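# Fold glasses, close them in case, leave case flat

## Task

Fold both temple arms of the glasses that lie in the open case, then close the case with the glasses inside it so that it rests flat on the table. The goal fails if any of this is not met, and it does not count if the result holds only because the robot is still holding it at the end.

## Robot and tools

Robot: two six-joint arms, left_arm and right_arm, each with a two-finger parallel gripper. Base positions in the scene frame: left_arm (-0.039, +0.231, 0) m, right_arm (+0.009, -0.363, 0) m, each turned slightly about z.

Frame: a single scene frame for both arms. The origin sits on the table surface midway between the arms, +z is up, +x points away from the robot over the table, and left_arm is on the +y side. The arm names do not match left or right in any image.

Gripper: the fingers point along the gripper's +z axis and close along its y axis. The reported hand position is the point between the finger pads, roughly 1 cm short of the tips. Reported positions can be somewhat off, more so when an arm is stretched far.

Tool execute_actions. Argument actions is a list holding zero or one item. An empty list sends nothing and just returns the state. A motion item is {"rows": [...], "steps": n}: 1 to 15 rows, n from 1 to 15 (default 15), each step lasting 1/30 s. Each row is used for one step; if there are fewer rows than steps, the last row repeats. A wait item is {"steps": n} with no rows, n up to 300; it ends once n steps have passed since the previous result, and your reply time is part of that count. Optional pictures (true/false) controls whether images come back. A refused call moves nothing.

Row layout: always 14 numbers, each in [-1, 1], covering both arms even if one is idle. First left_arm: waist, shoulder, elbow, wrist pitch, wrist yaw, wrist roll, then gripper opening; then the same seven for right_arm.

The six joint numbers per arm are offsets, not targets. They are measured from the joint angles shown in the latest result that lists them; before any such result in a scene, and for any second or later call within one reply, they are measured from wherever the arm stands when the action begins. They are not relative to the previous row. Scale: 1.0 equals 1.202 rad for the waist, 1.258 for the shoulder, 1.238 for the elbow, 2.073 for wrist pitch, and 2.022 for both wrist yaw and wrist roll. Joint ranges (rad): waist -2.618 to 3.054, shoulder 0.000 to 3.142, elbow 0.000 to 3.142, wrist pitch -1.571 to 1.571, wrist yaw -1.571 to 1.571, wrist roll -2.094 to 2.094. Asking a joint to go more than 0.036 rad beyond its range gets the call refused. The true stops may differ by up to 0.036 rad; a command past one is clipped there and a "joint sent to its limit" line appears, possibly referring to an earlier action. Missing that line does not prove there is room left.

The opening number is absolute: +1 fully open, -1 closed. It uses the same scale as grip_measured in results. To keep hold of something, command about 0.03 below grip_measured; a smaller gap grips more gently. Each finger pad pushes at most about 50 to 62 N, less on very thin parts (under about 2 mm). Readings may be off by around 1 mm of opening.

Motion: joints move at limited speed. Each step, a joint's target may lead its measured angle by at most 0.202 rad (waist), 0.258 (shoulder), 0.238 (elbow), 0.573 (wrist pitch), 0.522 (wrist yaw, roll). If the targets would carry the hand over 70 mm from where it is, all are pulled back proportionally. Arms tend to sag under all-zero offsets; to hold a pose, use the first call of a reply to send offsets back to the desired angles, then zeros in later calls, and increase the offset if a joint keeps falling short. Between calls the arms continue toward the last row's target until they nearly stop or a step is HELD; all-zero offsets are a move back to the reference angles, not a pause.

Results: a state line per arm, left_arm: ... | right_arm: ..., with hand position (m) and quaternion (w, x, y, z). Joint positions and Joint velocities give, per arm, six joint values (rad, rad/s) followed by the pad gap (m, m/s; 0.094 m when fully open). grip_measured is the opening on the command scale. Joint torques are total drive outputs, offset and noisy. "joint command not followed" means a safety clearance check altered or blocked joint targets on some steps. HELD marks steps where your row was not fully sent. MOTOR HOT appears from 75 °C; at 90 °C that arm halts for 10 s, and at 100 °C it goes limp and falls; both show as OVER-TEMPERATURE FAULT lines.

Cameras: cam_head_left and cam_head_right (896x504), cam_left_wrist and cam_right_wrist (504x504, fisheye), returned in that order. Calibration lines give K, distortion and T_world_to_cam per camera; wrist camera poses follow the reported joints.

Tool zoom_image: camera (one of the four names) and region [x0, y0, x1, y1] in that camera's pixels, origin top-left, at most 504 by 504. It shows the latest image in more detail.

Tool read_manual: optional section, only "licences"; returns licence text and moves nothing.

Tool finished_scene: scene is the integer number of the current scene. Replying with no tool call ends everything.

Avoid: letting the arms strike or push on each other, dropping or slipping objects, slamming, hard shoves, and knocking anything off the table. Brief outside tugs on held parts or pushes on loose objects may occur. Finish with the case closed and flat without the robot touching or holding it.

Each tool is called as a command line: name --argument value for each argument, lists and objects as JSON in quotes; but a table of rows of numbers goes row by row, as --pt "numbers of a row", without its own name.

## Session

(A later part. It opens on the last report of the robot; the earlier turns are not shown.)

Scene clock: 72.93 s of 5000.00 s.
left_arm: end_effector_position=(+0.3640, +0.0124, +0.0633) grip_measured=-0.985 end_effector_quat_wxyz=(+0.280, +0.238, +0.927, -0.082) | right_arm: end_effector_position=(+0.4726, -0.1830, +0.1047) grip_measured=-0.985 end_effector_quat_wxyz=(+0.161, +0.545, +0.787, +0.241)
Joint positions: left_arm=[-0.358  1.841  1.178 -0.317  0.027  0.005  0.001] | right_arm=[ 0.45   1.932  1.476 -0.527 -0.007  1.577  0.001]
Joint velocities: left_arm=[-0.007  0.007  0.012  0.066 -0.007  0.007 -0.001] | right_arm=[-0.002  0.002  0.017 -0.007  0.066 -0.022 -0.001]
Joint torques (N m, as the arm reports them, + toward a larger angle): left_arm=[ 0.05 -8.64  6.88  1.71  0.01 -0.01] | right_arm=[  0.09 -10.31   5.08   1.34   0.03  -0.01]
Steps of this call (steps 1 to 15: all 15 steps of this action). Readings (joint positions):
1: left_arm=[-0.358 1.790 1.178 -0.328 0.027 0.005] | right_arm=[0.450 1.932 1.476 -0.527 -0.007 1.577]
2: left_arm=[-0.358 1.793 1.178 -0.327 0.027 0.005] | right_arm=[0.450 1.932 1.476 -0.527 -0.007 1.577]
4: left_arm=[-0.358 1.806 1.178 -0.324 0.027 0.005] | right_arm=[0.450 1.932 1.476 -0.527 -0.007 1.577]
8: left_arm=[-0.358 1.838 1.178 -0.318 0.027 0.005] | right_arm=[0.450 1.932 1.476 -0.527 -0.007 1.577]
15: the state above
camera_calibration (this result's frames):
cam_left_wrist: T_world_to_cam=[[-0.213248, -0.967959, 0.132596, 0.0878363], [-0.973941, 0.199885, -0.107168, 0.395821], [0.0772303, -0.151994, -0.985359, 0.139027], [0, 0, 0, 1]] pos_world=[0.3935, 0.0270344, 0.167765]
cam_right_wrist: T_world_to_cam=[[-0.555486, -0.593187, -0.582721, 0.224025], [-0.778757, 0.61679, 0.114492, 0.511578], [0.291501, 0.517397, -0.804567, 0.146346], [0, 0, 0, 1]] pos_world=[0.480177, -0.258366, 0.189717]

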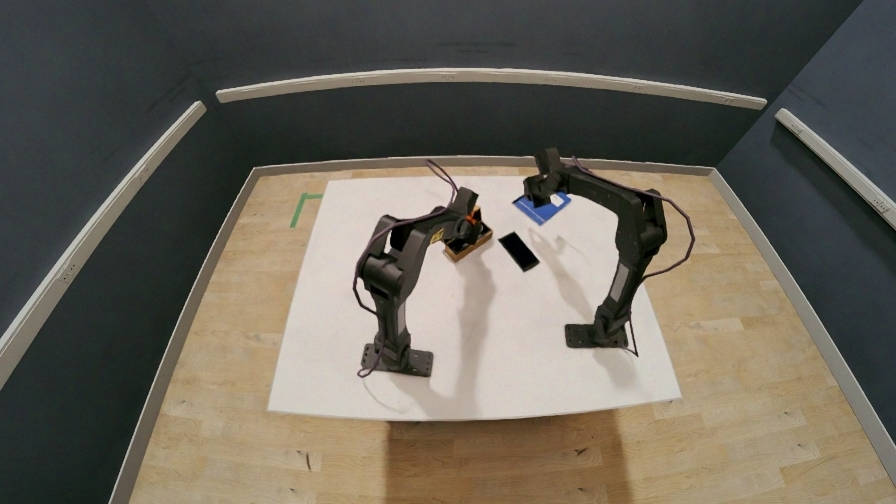

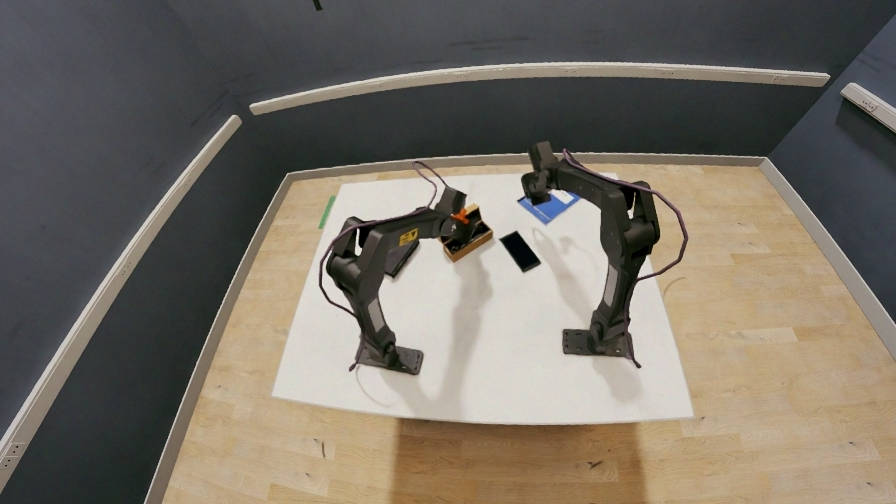

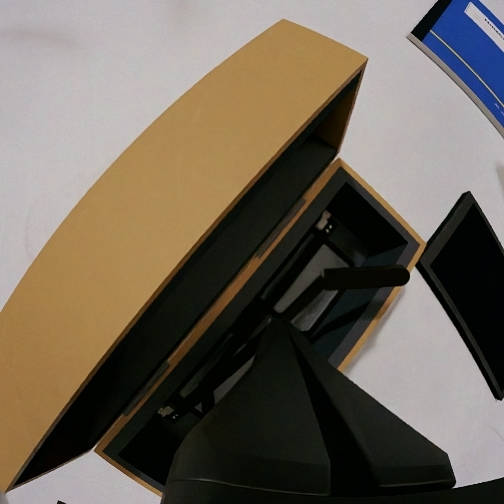

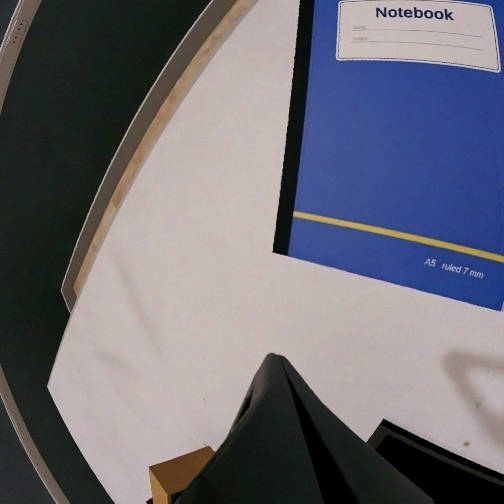

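execute_actions --actions '[{"rows":[[0,0.015,0,0,0,0,-1,0,0,0,0,0,0,-1],[0,0.025,0,0,0,0,-1,0,0,0,0,0,0,-1],[0,0.035,0,0.01,0,0,-1,0,0,0,0,0,0,-1],[0,0.045,0,0.02,0,0,-1,0,0,0,0,0,0,-1]]}]'

Scene clock: 75.50 s of 5000.00 s.
left_arm: end_effector_position=(+0.3669, +0.0109, +0.0455) grip_measured=-0.985 end_effector_quat_wxyz=(+0.271, +0.238, +0.929, -0.080) | right_arm: end_effector_position=(+0.4726, -0.1830, +0.1047) grip_measured=-0.985 end_effector_quat_wxyz=(+0.161, +0.545, +0.787, +0.241)
Joint positions: left_arm=[-0.358  1.891  1.178 -0.286  0.027  0.005  0.001] | right_arm=[ 0.45   1.932  1.476 -0.527 -0.007  1.577  0.001]
Joint velocities: left_arm=[0.002 0.002 0.007 0.095 0.037 0.007 0.   ] | right_arm=[-0.002 -0.017 -0.012  0.007 -0.037 -0.037 -0.001]
Joint torques (N m, as the arm reports them, + toward a larger angle): left_arm=[-0.03 -8.73  6.74  1.7   0.03 -0.01] | right_arm=[ -0.14 -10.24   5.08   1.35   0.04  -0.02]
Steps of this call (steps 1 to 15: the robot went on to your last target; steps 16 to 62: nothing new was sent; steps 63 to 77: all 15 steps of this action). Readings (joint positions):
63: left_arm=[-0.358 1.842 1.178 -0.317 0.027 0.005] | right_arm=[0.450 1.932 1.476 -0.527 -0.007 1.577]
64: left_arm=[-0.358 1.844 1.178 -0.316 0.027 0.005] | right_arm=[0.450 1.932 1.476 -0.527 -0.007 1.577]
66: left_arm=[-0.358 1.856 1.178 -0.306 0.027 0.005] | right_arm=[0.450 1.932 1.476 -0.527 -0.007 1.577]
70: left_arm=[-0.358 1.887 1.178 -0.288 0.027 0.005] | right_arm=[0.450 1.932 1.476 -0.527 -0.007 1.577]
77: the state above
camera_calibration (this result's frames):
cam_left_wrist: T_world_to_cam=[[-0.211101, -0.969101, 0.127592, 0.0887678], [-0.975562, 0.200748, -0.0893241, 0.396822], [0.0609504, -0.14333, -0.987796, 0.127068], [0, 0, 0, 1]] pos_world=[0.398119, 0.0245763, 0.149638]
cam_right_wrist: T_world_to_cam=[[-0.555486, -0.593187, -0.582721, 0.224025], [-0.778757, 0.61679, 0.114492, 0.511578], [0.291501, 0.517397, -0.804567, 0.146346], [0, 0, 0, 1]] pos_world=[0.480177, -0.258366, 0.189717]

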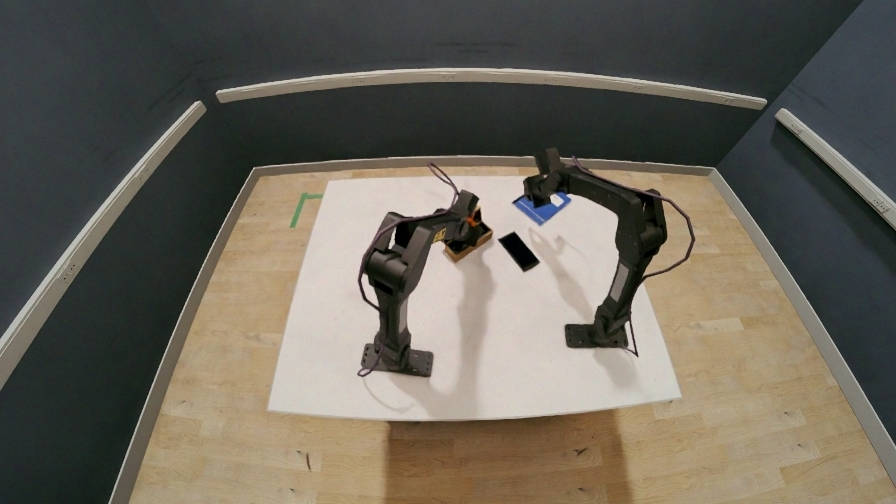

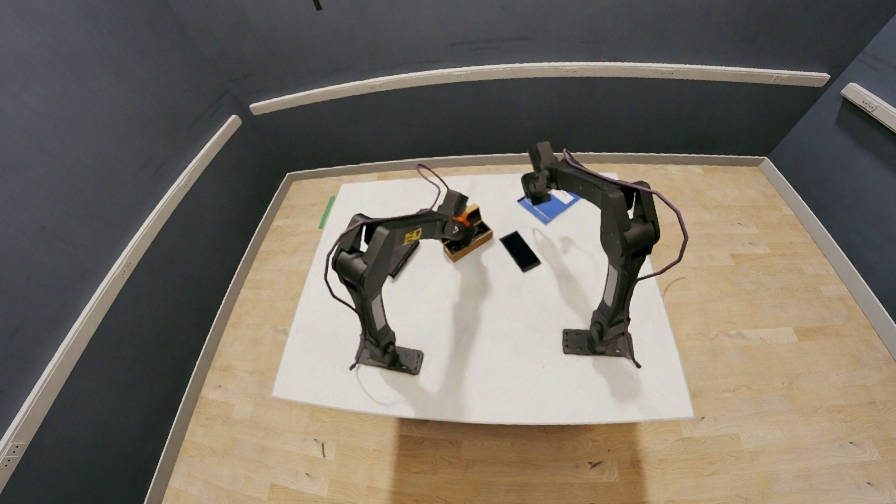

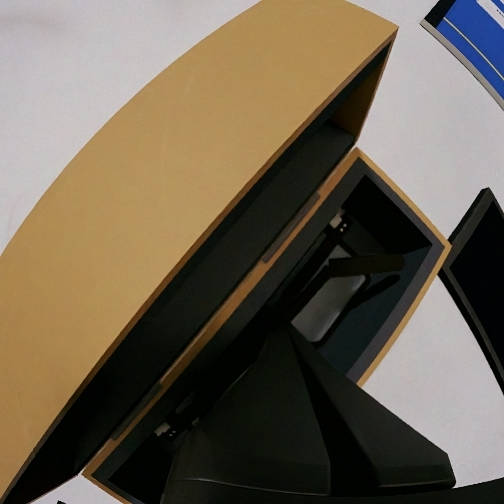

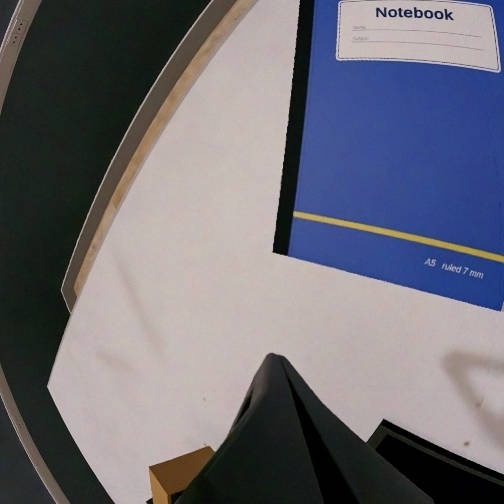

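execute_actions --actions '[{"rows":[[0,0.03,0,0.01,0,0,-1,0,0,0,0,0,0,-1]]}]'

execute_actions --actions '[{"rows":[[0,-0.1,0,0,0,0,-1,0,0,0,0,0,0,-1],[0,-0.1,0,0,0,0,-1,0,0,0,0,0,0,-1],[0,-0.1,0,0,0,0,-1,0,0,0,0,0,0,-1],[0,-0.1,0.1,-0.07,0,0,-1,0,0,0,0,0,0,-1],[0,-0.05,0.56,-0.375,0,0,-1,0,0,0,0,0,0,-1]]}]' --pictures false

execute_actions --actions '[{"steps":15}]' --pictures false

execute_actions --actions '[{"rows":[[0.17,0.12,0,0,0,0,-1,0,0,0,0,0,0,-1]]}]'

Scene clock: 80.83 s of 5000.00 s.
left_arm: end_effector_position=(+0.3686, +0.0100, +0.0367) grip_measured=-0.985 end_effector_quat_wxyz=(+0.268, +0.238, +0.930, -0.079) | right_arm: end_effector_position=(+0.4726, -0.1830, +0.1047) grip_measured=-0.985 end_effector_quat_wxyz=(+0.161, +0.545, +0.787, +0.241)
Joint positions: left_arm=[-0.358  1.917  1.178 -0.267  0.027  0.005  0.001] | right_arm=[ 0.45   1.932  1.476 -0.527 -0.007  1.577  0.001]
Joint velocities: left_arm=[ 0.002 -0.002  0.002 -0.007 -0.022  0.007  0.001] | right_arm=[-0.002 -0.007 -0.002 -0.051 -0.022  0.007  0.001]
Joint torques (N m, as the arm reports them, + toward a larger angle): left_arm=[-0.05 -8.46  6.65  1.63  0.04  0.  ] | right_arm=[ -0.31 -10.26   5.09   1.37   0.05   0.01]
Steps of this call (steps 1 to 15: the robot went on to your last target; steps 16 to 90: nothing new was sent; then 1.83 s passed at rest; steps 91 to 105: all 15 steps of this action). Readings (joint positions):
91: left_arm=[-0.358 1.894 1.178 -0.284 0.027 0.005] | right_arm=[0.450 1.932 1.476 -0.527 -0.007 1.577]
92: left_arm=[-0.358 1.898 1.178 -0.279 0.027 0.005] | right_arm=[0.450 1.932 1.476 -0.527 -0.007 1.577]
94: left_arm=[-0.358 1.909 1.178 -0.272 0.027 0.005] | right_arm=[0.450 1.932 1.476 -0.527 -0.007 1.577]
98: left_arm=[-0.358 1.917 1.178 -0.267 0.027 0.005] | right_arm=[0.450 1.932 1.476 -0.527 -0.007 1.577]
105: the state above
camera_calibration (this result's frames):
cam_left_wrist: T_world_to_cam=[[-0.210333, -0.96951, 0.125742, 0.0891636], [-0.976084, 0.201026, -0.0827611, 0.397827], [0.0549603, -0.140142, -0.988605, 0.120322], [0, 0, 0, 1]] pos_world=[0.400454, 0.0233336, 0.140664]
cam_right_wrist: T_world_to_cam=[[-0.555486, -0.593187, -0.582721, 0.224025], [-0.778757, 0.61679, 0.114492, 0.511578], [0.291501, 0.517397, -0.804567, 0.146346], [0, 0, 0, 1]] pos_world=[0.480177, -0.258366, 0.189717]

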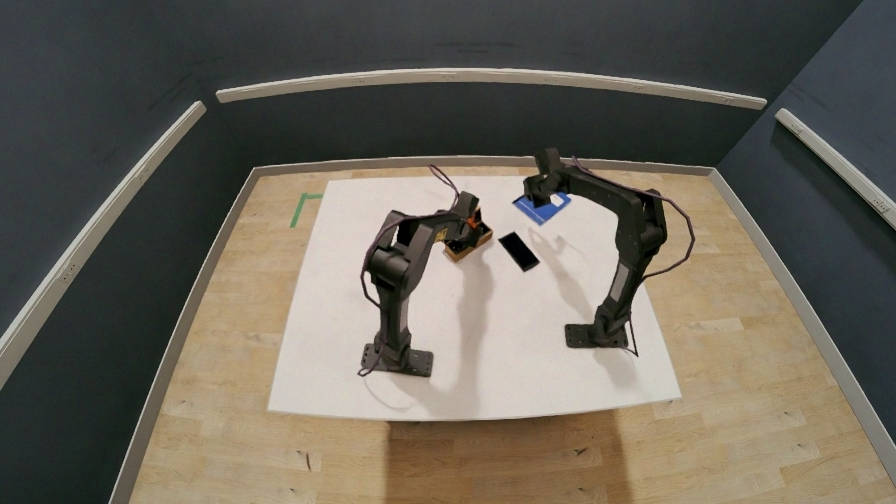

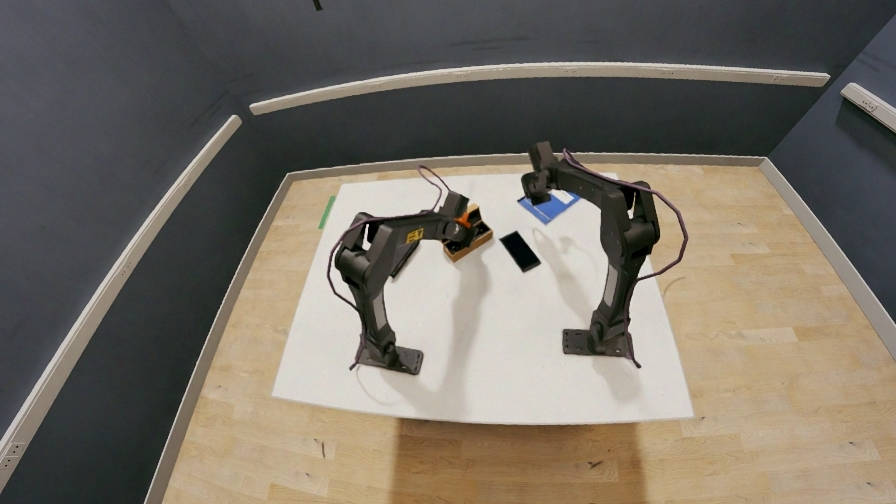

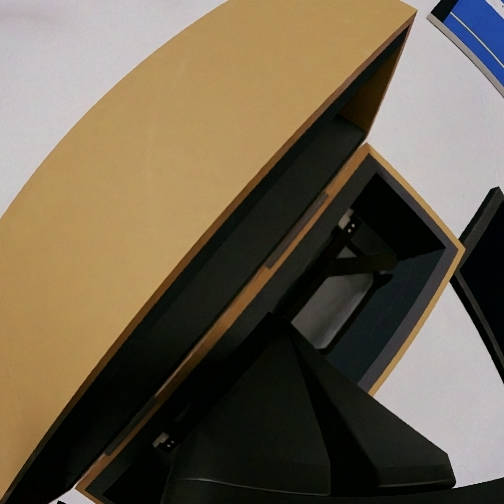

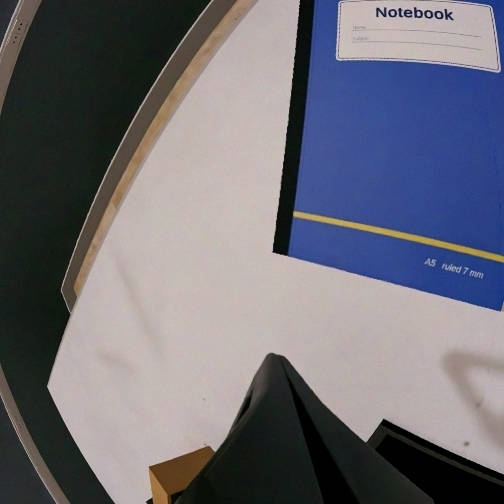

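Scene clock: 81.33 s of 5000.00 s.
left_arm: end_effector_position=(+0.3907, -0.0018, +0.2498) grip_measured=-0.985 end_effector_quat_wxyz=(+0.325, +0.235, +0.912, -0.093) | right_arm: end_effector_position=(+0.4726, -0.1830, +0.1047) grip_measured=-0.985 end_effector_quat_wxyz=(+0.161, +0.545, +0.787, +0.241)
Joint positions: left_arm=[-0.358  1.833  1.866 -0.915  0.027  0.005  0.001] | right_arm=[ 0.45   1.932  1.476 -0.527 -0.007  1.577  0.001]
Joint velocities: left_arm=[ 0.007 -0.242  0.261 -0.227  0.022 -0.007  0.   ] | right_arm=[ 0.002 -0.012 -0.002 -0.066 -0.022 -0.037 -0.   ]
Joint torques (N m, as the arm reports them, + toward a larger angle): left_arm=[-0.03 -6.23  6.27  0.95  0.03  0.  ] | right_arm=[ -0.07 -10.34   5.04   1.38   0.     0.02]
Steps of this call (steps 1 to 15: all 15 steps of this action). Readings (joint positions):
1: left_arm=[-0.358 1.906 1.177 -0.269 0.027 0.005] | right_arm=[0.450 1.932 1.476 -0.527 -0.007 1.577]
2: left_arm=[-0.358 1.887 1.173 -0.277 0.027 0.005] | right_arm=[0.450 1.932 1.476 -0.527 -0.007 1.577]
4: left_arm=[-0.358 1.842 1.191 -0.309 0.027 0.005] | right_arm=[0.450 1.932 1.476 -0.527 -0.007 1.577]
8: left_arm=[-0.358 1.855 1.489 -0.707 0.027 0.005] | right_arm=[0.450 1.932 1.476 -0.527 -0.007 1.577]
15: the state above

Scene clock: 81.83 s of 5000.00 s.
left_arm: end_effector_position=(+0.3741, +0.0070, +0.2275) grip_measured=-0.985 end_effector_quat_wxyz=(+0.269, +0.238, +0.930, -0.080) | right_arm: end_effector_position=(+0.4726, -0.1830, +0.1047) grip_measured=-0.985 end_effector_quat_wxyz=(+0.161, +0.545, +0.787, +0.241)
Joint positions: left_arm=[-0.358  1.852  1.871 -1.023  0.027  0.005  0.001] | right_arm=[ 0.45   1.932  1.476 -0.527 -0.007  1.577  0.001]
Joint velocities: left_arm=[-0.007  0.007 -0.002 -0.037 -0.007  0.022 -0.   ] | right_arm=[-0.012 -0.027  0.002  0.007 -0.022  0.037 -0.   ]
Joint torques (N m, as the arm reports them, + toward a larger angle): left_arm=[-0.03 -9.07  7.16  1.43  0.02  0.  ] | right_arm=[ -0.11 -10.29   5.15   1.36   0.04   0.05]
Steps of this call (steps 1 to 15: the robot went on to your last target). Readings (joint positions):
1: left_arm=[-0.358 1.827 1.871 -0.926 0.027 0.005] | right_arm=[0.450 1.932 1.476 -0.527 -0.007 1.577]
2: left_arm=[-0.358 1.826 1.871 -0.939 0.027 0.005] | right_arm=[0.450 1.932 1.476 -0.527 -0.007 1.577]
4: left_arm=[-0.358 1.832 1.871 -0.969 0.027 0.005] | right_arm=[0.450 1.932 1.476 -0.527 -0.007 1.577]
8: left_arm=[-0.358 1.850 1.871 -1.007 0.027 0.005] | right_arm=[0.450 1.932 1.476 -0.527 -0.007 1.577]
15: the state above

Scene clock: 82.33 s of 5000.00 s.
left_arm: end_effector_position=(+0.4256, +0.0978, +0.1506) grip_measured=-0.985 end_effector_quat_wxyz=(+0.197, +0.138, +0.970, -0.038) | right_arm: end_effector_position=(+0.4726, -0.1830, +0.1047) grip_measured=-0.985 end_effector_quat_wxyz=(+0.161, +0.545, +0.787, +0.241)
Joint positions: left_arm=[-0.142  2.021  1.871 -1.017  0.022  0.005  0.001] | right_arm=[ 0.45   1.932  1.476 -0.527 -0.007  1.577  0.001]
Joint velocities: left_arm=[-0.095 -0.081 -0.002 -0.125  0.007 -0.007 -0.   ] | right_arm=[ 0.002  0.002 -0.007  0.037 -0.051  0.022  0.001]
Joint torques (N m, as the arm reports them, + toward a larger angle): left_arm=[ -0.47 -11.96   7.1    1.23   0.11  -0.02] | right_arm=[  0.08 -10.09   4.98   1.37  -0.02   0.  ]
Steps of this call (steps 1 to 15: all 15 steps of this action). Readings (joint positions):
1: left_arm=[-0.347 1.859 1.871 -1.023 0.034 0.005] | right_arm=[0.450 1.932 1.476 -0.527 -0.007 1.577]
2: left_arm=[-0.328 1.870 1.871 -1.018 0.040 0.005] | right_arm=[0.450 1.932 1.476 -0.527 -0.007 1.577]
4: left_arm=[-0.263 1.912 1.871 -1.015 0.042 0.005] | right_arm=[0.450 1.932 1.476 -0.527 -0.007 1.577]
8: left_arm=[-0.145 2.011 1.871 -1.014 0.029 0.005] | right_arm=[0.450 1.932 1.476 -0.527 -0.007 1.577]
15: the state above
camera_calibration (this result's frames):
cam_left_wrist: T_world_to_cam=[[0.0196621, -0.996857, 0.0767405, 0.0841692], [-0.997393, -0.0142272, 0.0707377, 0.452233], [-0.0694236, -0.0779313, -0.994539, 0.289901], [0, 0, 0, 1]] pos_world=[0.469525, 0.112931, 0.249868]
cam_right_wrist: T_world_to_cam=[[-0.555486, -0.593187, -0.582721, 0.224025], [-0.778757, 0.61679, 0.114492, 0.511578], [0.291501, 0.517397, -0.804567, 0.146346], [0, 0, 0, 1]] pos_world=[0.480177, -0.258366, 0.189717]

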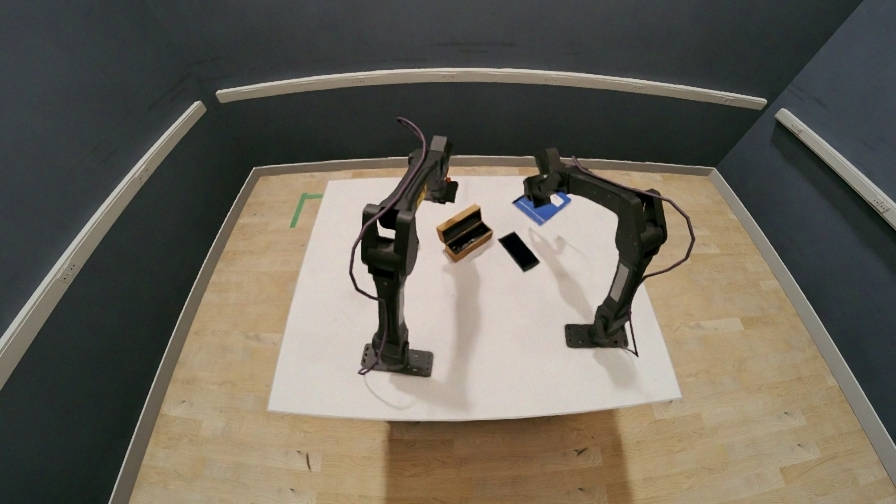

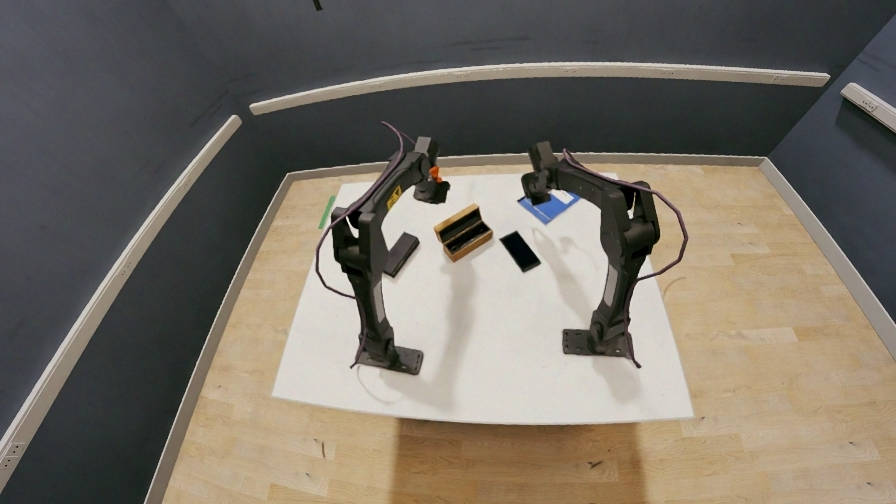

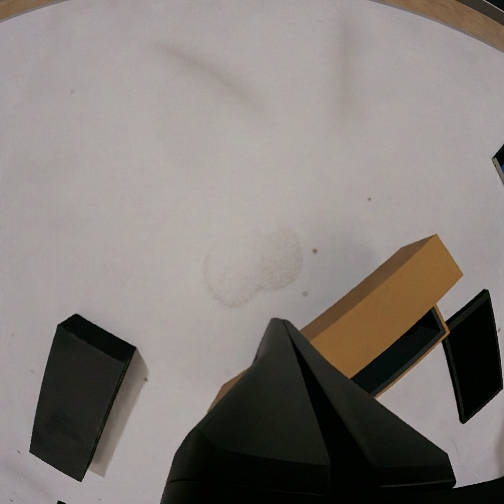

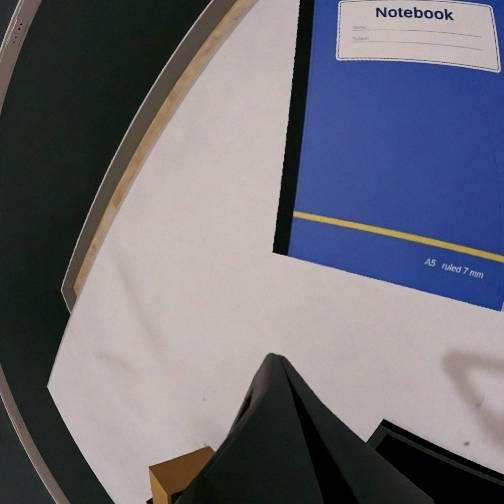

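execute_actions --actions '[{"rows":[[0,0.09,0,0,0,0,-1,0,0,0,0,0,0,-1]]}]' --pictures false

execute_actions --actions '[{"rows":[[-0.01,0,0,-0.01,0,0,-1,0,0,0,0,0,0,-1],[-0.02,0,0,-0.015,0,0,-1,0,0,0,0,0,0,-1],[-0.03,0,0,-0.02,0,0,-1,0,0,0,0,0,0,-1],[-0.04,0,0,-0.025,0,0,-1,0,0,0,0,0,0,-1],[-0.05,0,0,-0.03,0,0,-1,0,0,0,0,0,0,-1],[-0.06,0,0,-0.035,0,0,-1,0,0,0,0,0,0,-1],[-0.07,0,0,-0.04,0,0,-1,0,0,0,0,0,0,-1],[-0.08,0,0,-0.045,0,0,-1,0,0,0,0,0,0,-1],[-0.09,0,0,-0.05,0,0,-1,0,0,0,0,0,0,-1],[-0.1,0,0,-0.055,0,0,-1,0,0,0,0,0,0,-1],[-0.11,0,0,-0.06,0,0,-1,0,0,0,0,0,0,-1],[-0.12,0,0,-0.07,0,0,-1,0,0,0,0,0,0,-1]]}]'

Scene clock: 89.20 s of 5000.00 s.
left_arm: end_effector_position=(+0.4272, +0.0950, +0.0922) grip_measured=-0.985 end_effector_quat_wxyz=(+0.139, +0.141, +0.980, -0.030) | right_arm: end_effector_position=(+0.4726, -0.1830, +0.1047) grip_measured=-0.985 end_effector_quat_wxyz=(+0.161, +0.545, +0.787, +0.241)
Joint positions: left_arm=[-0.147  2.15   1.875 -1.012  0.022  0.005  0.001] | right_arm=[ 0.45   1.932  1.476 -0.527 -0.007  1.577  0.001]
Joint velocities: left_arm=[-0.002 -0.012 -0.007  0.037  0.051 -0.051 -0.001] | right_arm=[-0.017  0.007 -0.002 -0.066  0.007 -0.022  0.   ]
Joint torques (N m, as the arm reports them, + toward a larger angle): left_arm=[  0.4  -13.04   6.6    1.02   0.05   0.  ] | right_arm=[ -0.11 -10.3    5.11   1.32   0.03   0.03]
Steps of this call (steps 1 to 15: the robot went on to your last target; steps 16 to 90: nothing new was sent; then 3.37 s passed at rest; steps 91 to 105: all 15 steps of this action). Readings (joint positions):
91: left_arm=[-0.147 2.027 1.873 -1.017 0.022 0.005] | right_arm=[0.450 1.932 1.476 -0.527 -0.007 1.577]
92: left_arm=[-0.147 2.041 1.875 -1.012 0.022 0.005] | right_arm=[0.450 1.932 1.476 -0.527 -0.007 1.577]
94: left_arm=[-0.147 2.083 1.875 -1.009 0.022 0.005] | right_arm=[0.450 1.932 1.476 -0.527 -0.007 1.577]
98: left_arm=[-0.147 2.152 1.875 -1.010 0.022 0.005] | right_arm=[0.450 1.932 1.476 -0.527 -0.007 1.577]
105: the state above

Scene clock: 89.70 s of 5000.00 s.
left_arm: end_effector_position=(+0.3814, +0.0404, +0.0865) grip_measured=-0.985 end_effector_quat_wxyz=(+0.088, +0.211, +0.973, -0.028) | right_arm: end_effector_position=(+0.4726, -0.1830, +0.1047) grip_measured=-0.985 end_effector_quat_wxyz=(+0.161, +0.545, +0.787, +0.241)
Joint positions: left_arm=[-0.29   2.15   1.875 -1.111  0.019  0.005  0.001] | right_arm=[ 0.45   1.932  1.476 -0.527 -0.007  1.577  0.001]
Joint velocities: left_arm=[-0.198  0.002  0.017 -0.183  0.066  0.037  0.   ] | right_arm=[-0.002  0.012  0.012  0.022  0.037 -0.081 -0.   ]
Joint torques (N m, as the arm reports them, + toward a larger angle): left_arm=[  0.94 -11.57   6.76   0.76   0.04   0.  ] | right_arm=[ -0.08 -10.17   5.11   1.33   0.05   0.01]
Steps of this call (steps 1 to 15: all 15 steps of this action). Readings (joint positions):
1: left_arm=[-0.147 2.150 1.875 -1.012 0.022 0.005] | right_arm=[0.450 1.932 1.476 -0.527 -0.007 1.577]
2: left_arm=[-0.148 2.150 1.875 -1.013 0.022 0.005] | right_arm=[0.450 1.932 1.476 -0.527 -0.007 1.577]
4: left_arm=[-0.155 2.150 1.875 -1.022 0.022 0.005] | right_arm=[0.450 1.932 1.476 -0.527 -0.007 1.577]
8: left_arm=[-0.200 2.150 1.875 -1.048 0.019 0.005] | right_arm=[0.450 1.932 1.476 -0.527 -0.007 1.577]
15: the state above
camera_calibration (this result's frames):
cam_left_wrist: T_world_to_cam=[[-0.117566, -0.993029, 0.0084916, 0.0907833], [-0.954085, 0.115319, 0.276449, 0.372311], [-0.275501, 0.0243992, -0.960991, 0.290106], [0, 0, 0, 1]] pos_world=[0.445814, 0.0401376, 0.175094]
cam_right_wrist: T_world_to_cam=[[-0.555486, -0.593187, -0.582721, 0.224025], [-0.778757, 0.61679, 0.114492, 0.511578], [0.291501, 0.517397, -0.804567, 0.146346], [0, 0, 0, 1]] pos_world=[0.480177, -0.258366, 0.189717]

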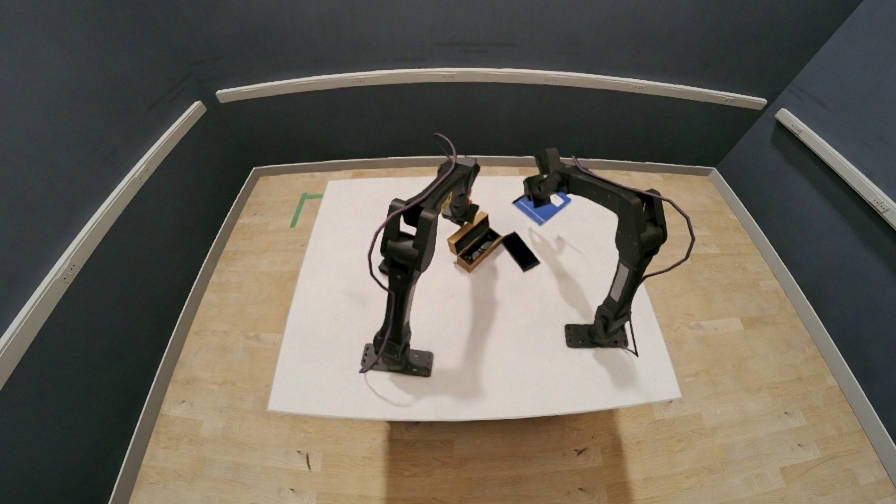

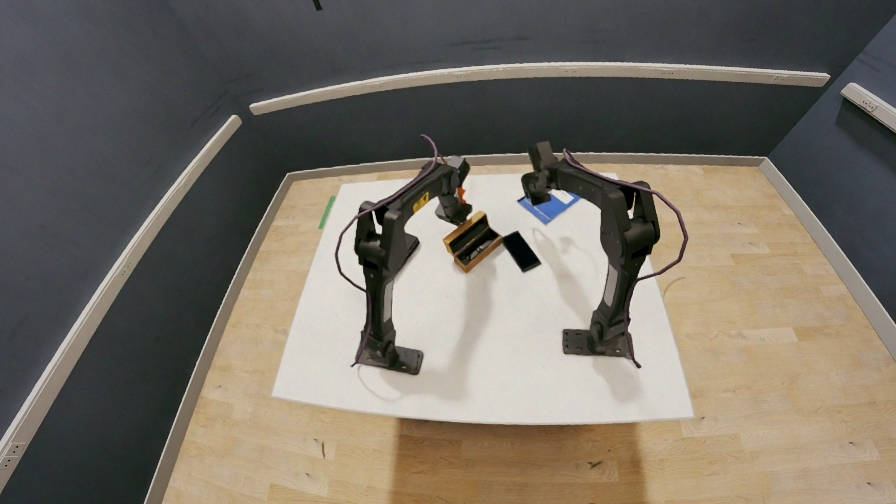

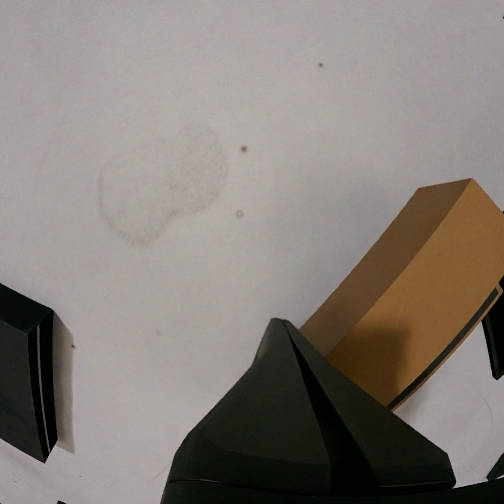

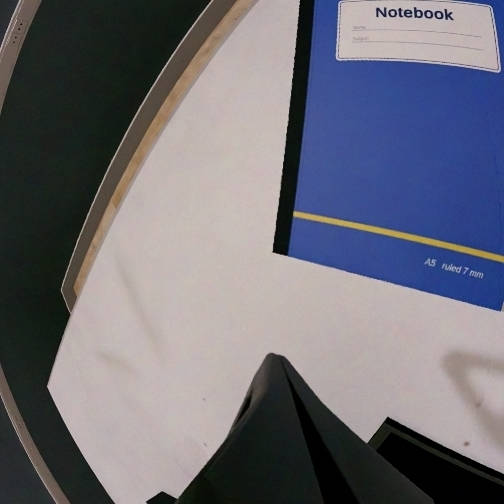

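execute_actions --actions '[{"rows":[[0,0,0,0,0,0,-1,0,-0.45,0,0,0,-0.78,0.6]]}]' --pictures false

execute_actions --actions '[{"steps":15}]' --pictures false

execute_actions --actions '[{"rows":[[0,0,0,0,0,0,-1,0.375,0,-0.81,0.44,0,0,0.6]]}]' --pictures false

execute_actions --actions '[{"steps":25}]'

Scene clock: 95.13 s of 5000.00 s.
left_arm: end_effector_position=(+0.3770, +0.0394, +0.0859) grip_measured=-0.985 end_effector_quat_wxyz=(+0.081, +0.214, +0.973, -0.027) | right_arm: end_effector_position=(+0.4095, -0.2070, +0.3593) grip_measured=+0.598 end_effector_quat_wxyz=(+0.486, +0.074, +0.837, +0.241)
Joint positions: left_arm=[-0.295  2.15   1.875 -1.126  0.02   0.005  0.001] | right_arm=[ 0.45   1.364  1.466 -0.527 -0.007  0.546  0.075]
Joint velocities: left_arm=[-0.002 -0.012  0.002 -0.037  0.022 -0.037 -0.001] | right_arm=[-0.002 -0.593  0.188  0.227 -0.007 -2.835 -0.   ]
Joint torques (N m, as the arm reports them, + toward a larger angle): left_arm=[  0.43 -11.55   6.68   0.99   0.02   0.  ] | right_arm=[-0.03 -1.75  5.07  1.58  0.06 -0.04]
Steps of this call (steps 1 to 30: the robot went on to your last target; steps 31 to 90: nothing new was sent; then 1.93 s passed at rest; steps 91 to 105: all 15 steps of this action). Readings (joint positions):
91: left_arm=[-0.295 2.150 1.875 -1.135 0.020 0.005] | right_arm=[0.450 1.919 1.472 -0.528 -0.007 1.528]
92: left_arm=[-0.295 2.150 1.875 -1.133 0.020 0.005] | right_arm=[0.450 1.897 1.462 -0.534 -0.007 1.468]
94: left_arm=[-0.295 2.150 1.875 -1.130 0.020 0.005] | right_arm=[0.450 1.831 1.457 -0.545 -0.007 1.353]
98: left_arm=[-0.295 2.150 1.875 -1.127 0.020 0.005] | right_arm=[0.450 1.657 1.457 -0.543 -0.007 1.124]
105: the state above

Scene clock: 95.63 s of 5000.00 s.
left_arm: end_effector_position=(+0.3771, +0.0394, +0.0859) grip_measured=-0.985 end_effector_quat_wxyz=(+0.081, +0.214, +0.973, -0.027) | right_arm: end_effector_position=(+0.4106, -0.2066, +0.3661) grip_measured=+0.599 end_effector_quat_wxyz=(+0.540, -0.143, +0.822, +0.110)
Joint positions: left_arm=[-0.295  2.15   1.875 -1.125  0.02   0.005  0.001] | right_arm=[ 0.45   1.364  1.475 -0.516 -0.007  0.025  0.075]
Joint velocities: left_arm=[ 0.002 -0.017 -0.017  0.007 -0.051 -0.007  0.001] | right_arm=[ 0.007 -0.027  0.007  0.037 -0.037 -0.168  0.   ]
Joint torques (N m, as the arm reports them, + toward a larger angle): left_arm=[  0.44 -11.52   6.68   1.     0.01   0.01] | right_arm=[-0.33 -4.9   5.17  1.79  0.05 -0.07]
Steps of this call (steps 1 to 15: the robot went on to your last target). Readings (joint positions):
1: left_arm=[-0.295 2.150 1.875 -1.126 0.020 0.005] | right_arm=[0.450 1.348 1.471 -0.520 -0.007 0.447]
2: left_arm=[-0.295 2.150 1.875 -1.125 0.020 0.005] | right_arm=[0.450 1.342 1.475 -0.513 -0.007 0.359]
4: left_arm=[-0.295 2.150 1.875 -1.125 0.020 0.005] | right_arm=[0.450 1.343 1.475 -0.510 -0.007 0.232]
8: left_arm=[-0.295 2.150 1.875 -1.125 0.020 0.005] | right_arm=[0.450 1.361 1.475 -0.514 -0.007 0.098]
15: the state above

Scene clock: 96.13 s of 5000.00 s.
left_arm: end_effector_position=(+0.3771, +0.0394, +0.0859) grip_measured=-0.985 end_effector_quat_wxyz=(+0.081, +0.214, +0.973, -0.027) | right_arm: end_effector_position=(+0.2580, -0.0859, +0.0818) grip_measured=+0.599 end_effector_quat_wxyz=(+0.421, -0.349, +0.813, +0.199)
Joint positions: left_arm=[-0.295  2.15   1.875 -1.125  0.02   0.005  0.001] | right_arm=[ 0.913  1.375  0.474  0.297 -0.016  0.024  0.075]
Joint velocities: left_arm=[-0.007 -0.002 -0.012 -0.037 -0.051 -0.022  0.   ] | right_arm=[-0.007  0.178 -0.896 -0.227  0.037  0.007 -0.   ]
Joint torques (N m, as the arm reports them, + toward a larger angle): left_arm=[  0.01 -11.58   6.65   0.86   0.03   0.  ] | right_arm=[-0.8  -6.46  8.28  2.98  0.07  0.04]
Steps of this call (steps 1 to 15: all 15 steps of this action). Readings (joint positions):
1: left_arm=[-0.295 2.150 1.875 -1.125 0.020 0.005] | right_arm=[0.471 1.357 1.435 -0.436 0.008 0.024]
2: left_arm=[-0.295 2.150 1.875 -1.125 0.020 0.005] | right_arm=[0.512 1.348 1.375 -0.321 0.017 0.024]
4: left_arm=[-0.295 2.150 1.875 -1.125 0.020 0.005] | right_arm=[0.627 1.348 1.246 -0.111 0.016 0.024]
8: left_arm=[-0.295 2.150 1.875 -1.125 0.020 0.005] | right_arm=[0.855 1.360 0.958 0.181 0.001 0.024]
15: the state above

Scene clock: 96.97 s of 5000.00 s.
left_arm: end_effector_position=(+0.3771, +0.0394, +0.0859) grip_measured=-0.985 end_effector_quat_wxyz=(+0.081, +0.214, +0.973, -0.027) | right_arm: end_effector_position=(+0.2591, -0.0849, +0.0832) grip_measured=+0.599 end_effector_quat_wxyz=(+0.437, -0.346, +0.805, +0.206)
Joint positions: left_arm=[-0.295  2.15   1.875 -1.125  0.02   0.005  0.001] | right_arm=[ 0.913  1.381  0.444  0.374 -0.015  0.024  0.075]
Joint velocities: left_arm=[-0.002  0.017 -0.007 -0.037 -0.051 -0.037  0.   ] | right_arm=[ 0.007 -0.027  0.002  0.037 -0.051 -0.022 -0.   ]
Joint torques (N m, as the arm reports them, + toward a larger angle): left_arm=[ -0.04 -11.53   6.67   0.85   0.04   0.  ] | right_arm=[-0.78 -5.93  6.46  1.94  0.14  0.  ]
Steps of this call (steps 1 to 25: the robot went on to your last target). Readings (joint positions):
1: left_arm=[-0.295 2.150 1.875 -1.125 0.020 0.005] | right_arm=[0.913 1.380 0.452 0.292 -0.016 0.024]
2: left_arm=[-0.295 2.150 1.875 -1.125 0.020 0.005] | right_arm=[0.913 1.381 0.444 0.290 -0.016 0.024]
4: left_arm=[-0.295 2.150 1.875 -1.125 0.020 0.005] | right_arm=[0.913 1.381 0.444 0.313 -0.015 0.024]
8: left_arm=[-0.295 2.150 1.875 -1.125 0.020 0.005] | right_arm=[0.913 1.381 0.444 0.353 -0.015 0.024]
25: the state above
camera_calibration (this result's frames):
cam_left_wrist: T_world_to_cam=[[-0.122975, -0.992395, 0.00535129, 0.0915797], [-0.949662, 0.119242, 0.289697, 0.365575], [-0.288132, 0.0305437, -0.957103, 0.292557], [0, 0, 0, 1]] pos_world=[0.44273, 0.0383555, 0.173611]
cam_right_wrist: T_world_to_cam=[[0.864418, -0.442778, 0.238177, -0.272328], [-0.263932, -0.802834, -0.5346, 0.0874272], [0.427926, 0.399256, -0.810848, 0.0957296], [0, 0, 0, 1]] pos_world=[0.217515, -0.0886118, 0.189223]

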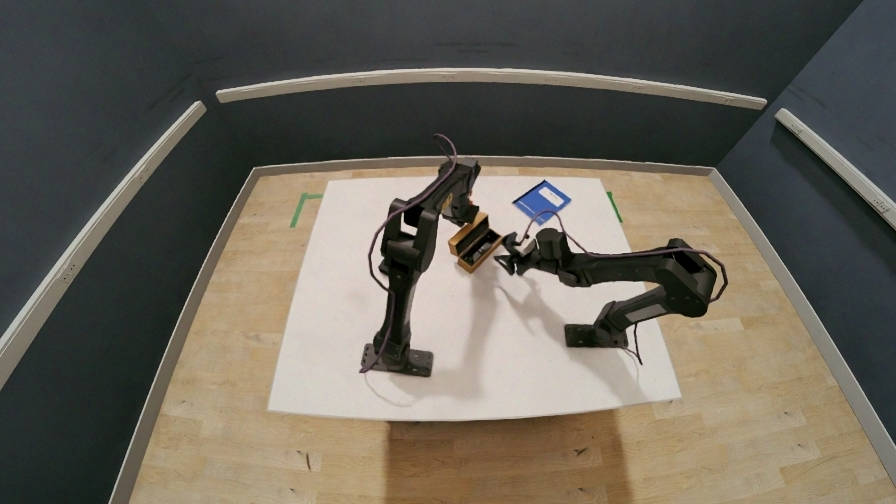

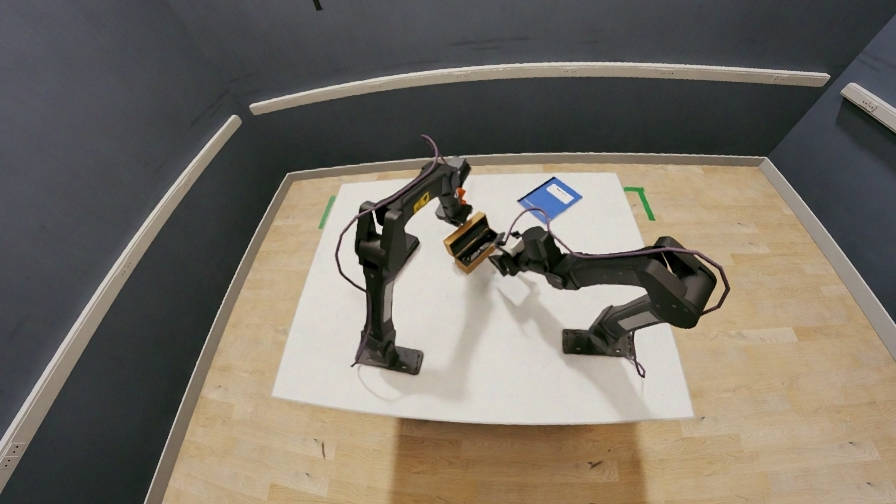

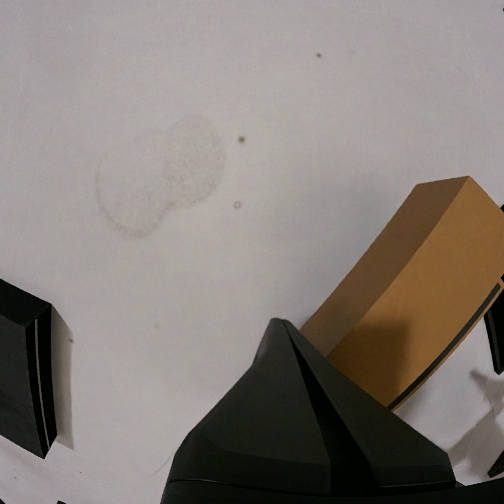

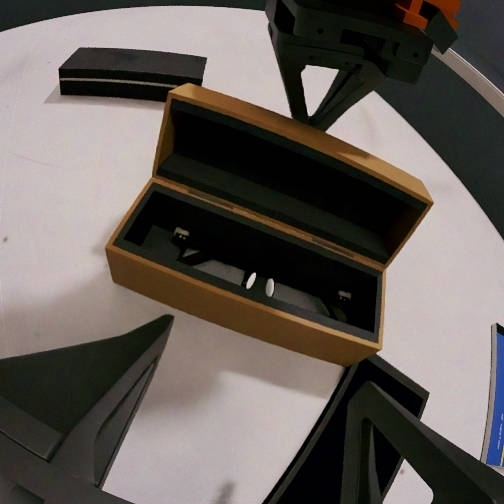

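execute_actions --actions '[{"rows":[[0,0,0,0,0,0,-1,0.045,0.09,0.03,0,0,0,0.6],[0,0,0,0,0,0,-1,0.045,0.09,0.03,0,0,0,0.6],[0,0,0,0,0,0,-1,0.045,0.13,0.06,0,0,0,0.6],[0,0,0,0,0,0,-1,0.045,0.17,0.08,0,0,0,0.6]]}]'

Scene clock: 99.50 s of 5000.00 s.
left_arm: end_effector_position=(+0.3771, +0.0394, +0.0859) grip_measured=-0.985 end_effector_quat_wxyz=(+0.081, +0.214, +0.973, -0.027) | right_arm: end_effector_position=(+0.2521, -0.0677, +0.0309) grip_measured=+0.599 end_effector_quat_wxyz=(+0.372, -0.377, +0.828, +0.185)
Joint positions: left_arm=[-0.295  2.15   1.875 -1.125  0.02   0.005  0.001] | right_arm=[ 0.958  1.599  0.513  0.372 -0.012  0.024  0.075]
Joint velocities: left_arm=[-0.002 -0.012 -0.002 -0.007  0.051 -0.007 -0.   ] | right_arm=[-0.017  0.007 -0.022 -0.007 -0.051  0.007 -0.001]
Joint torques (N m, as the arm reports them, + toward a larger angle): left_arm=[ -0.05 -11.51   6.66   0.86   0.03   0.01] | right_arm=[ 0.61 -6.27  5.99  1.7  -0.01  0.  ]
Steps of this call (steps 1 to 15: the robot went on to your last target; steps 16 to 61: nothing new was sent; steps 62 to 76: all 15 steps of this action). Readings (joint positions):
62: left_arm=[-0.295 2.150 1.875 -1.125 0.020 0.005] | right_arm=[0.918 1.394 0.446 0.378 -0.013 0.024]
63: left_arm=[-0.295 2.150 1.875 -1.125 0.020 0.005] | right_arm=[0.929 1.422 0.454 0.383 -0.012 0.024]
65: left_arm=[-0.295 2.150 1.875 -1.125 0.020 0.005] | right_arm=[0.951 1.501 0.481 0.383 -0.012 0.024]
69: left_arm=[-0.295 2.150 1.875 -1.125 0.020 0.005] | right_arm=[0.958 1.598 0.510 0.376 -0.012 0.024]
76: the state above
camera_calibration (this result's frames):
cam_left_wrist: T_world_to_cam=[[-0.122975, -0.992395, 0.00535129, 0.0915797], [-0.949662, 0.119242, 0.289697, 0.365575], [-0.288132, 0.0305437, -0.957103, 0.292557], [0, 0, 0, 1]] pos_world=[0.44273, 0.0383555, 0.173611]
cam_right_wrist: T_world_to_cam=[[0.903587, -0.379727, 0.198339, -0.250565], [-0.274676, -0.868801, -0.411993, 0.0658655], [0.328762, 0.317793, -0.889339, 0.0712964], [0, 0, 0, 1]] pos_world=[0.221059, -0.0605798, 0.14024]

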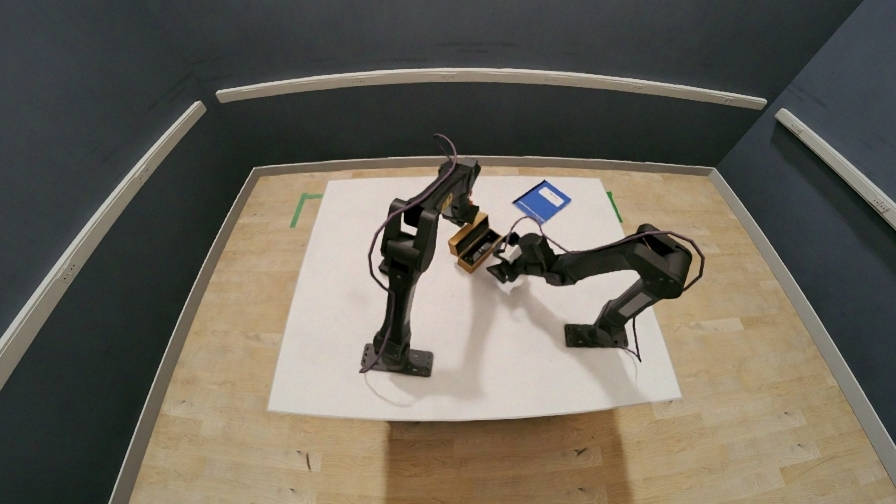

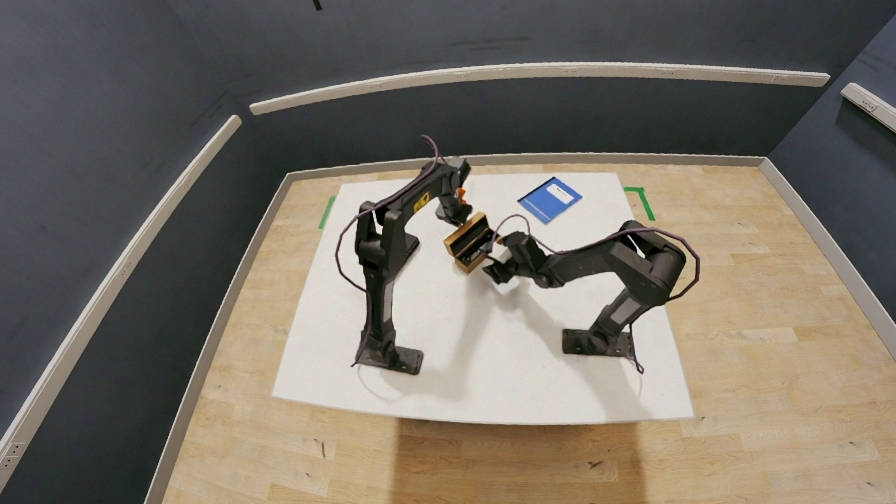

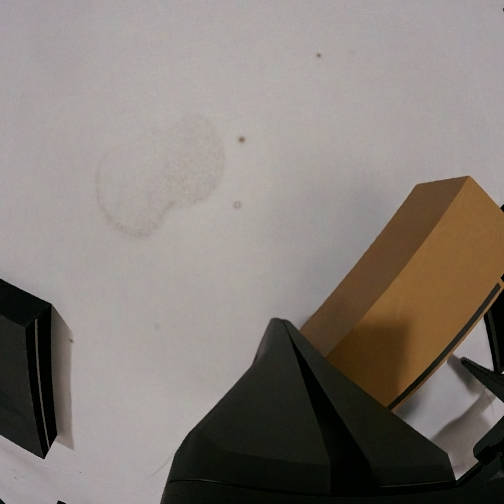

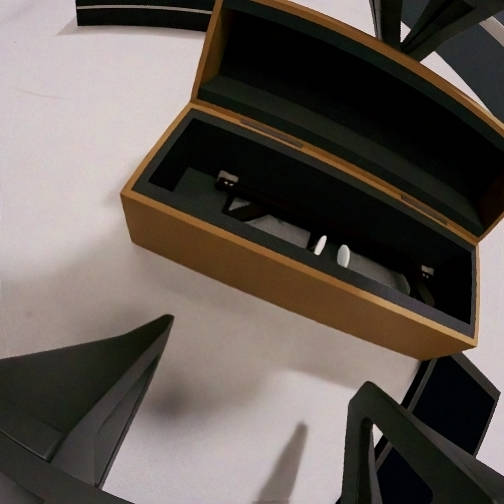

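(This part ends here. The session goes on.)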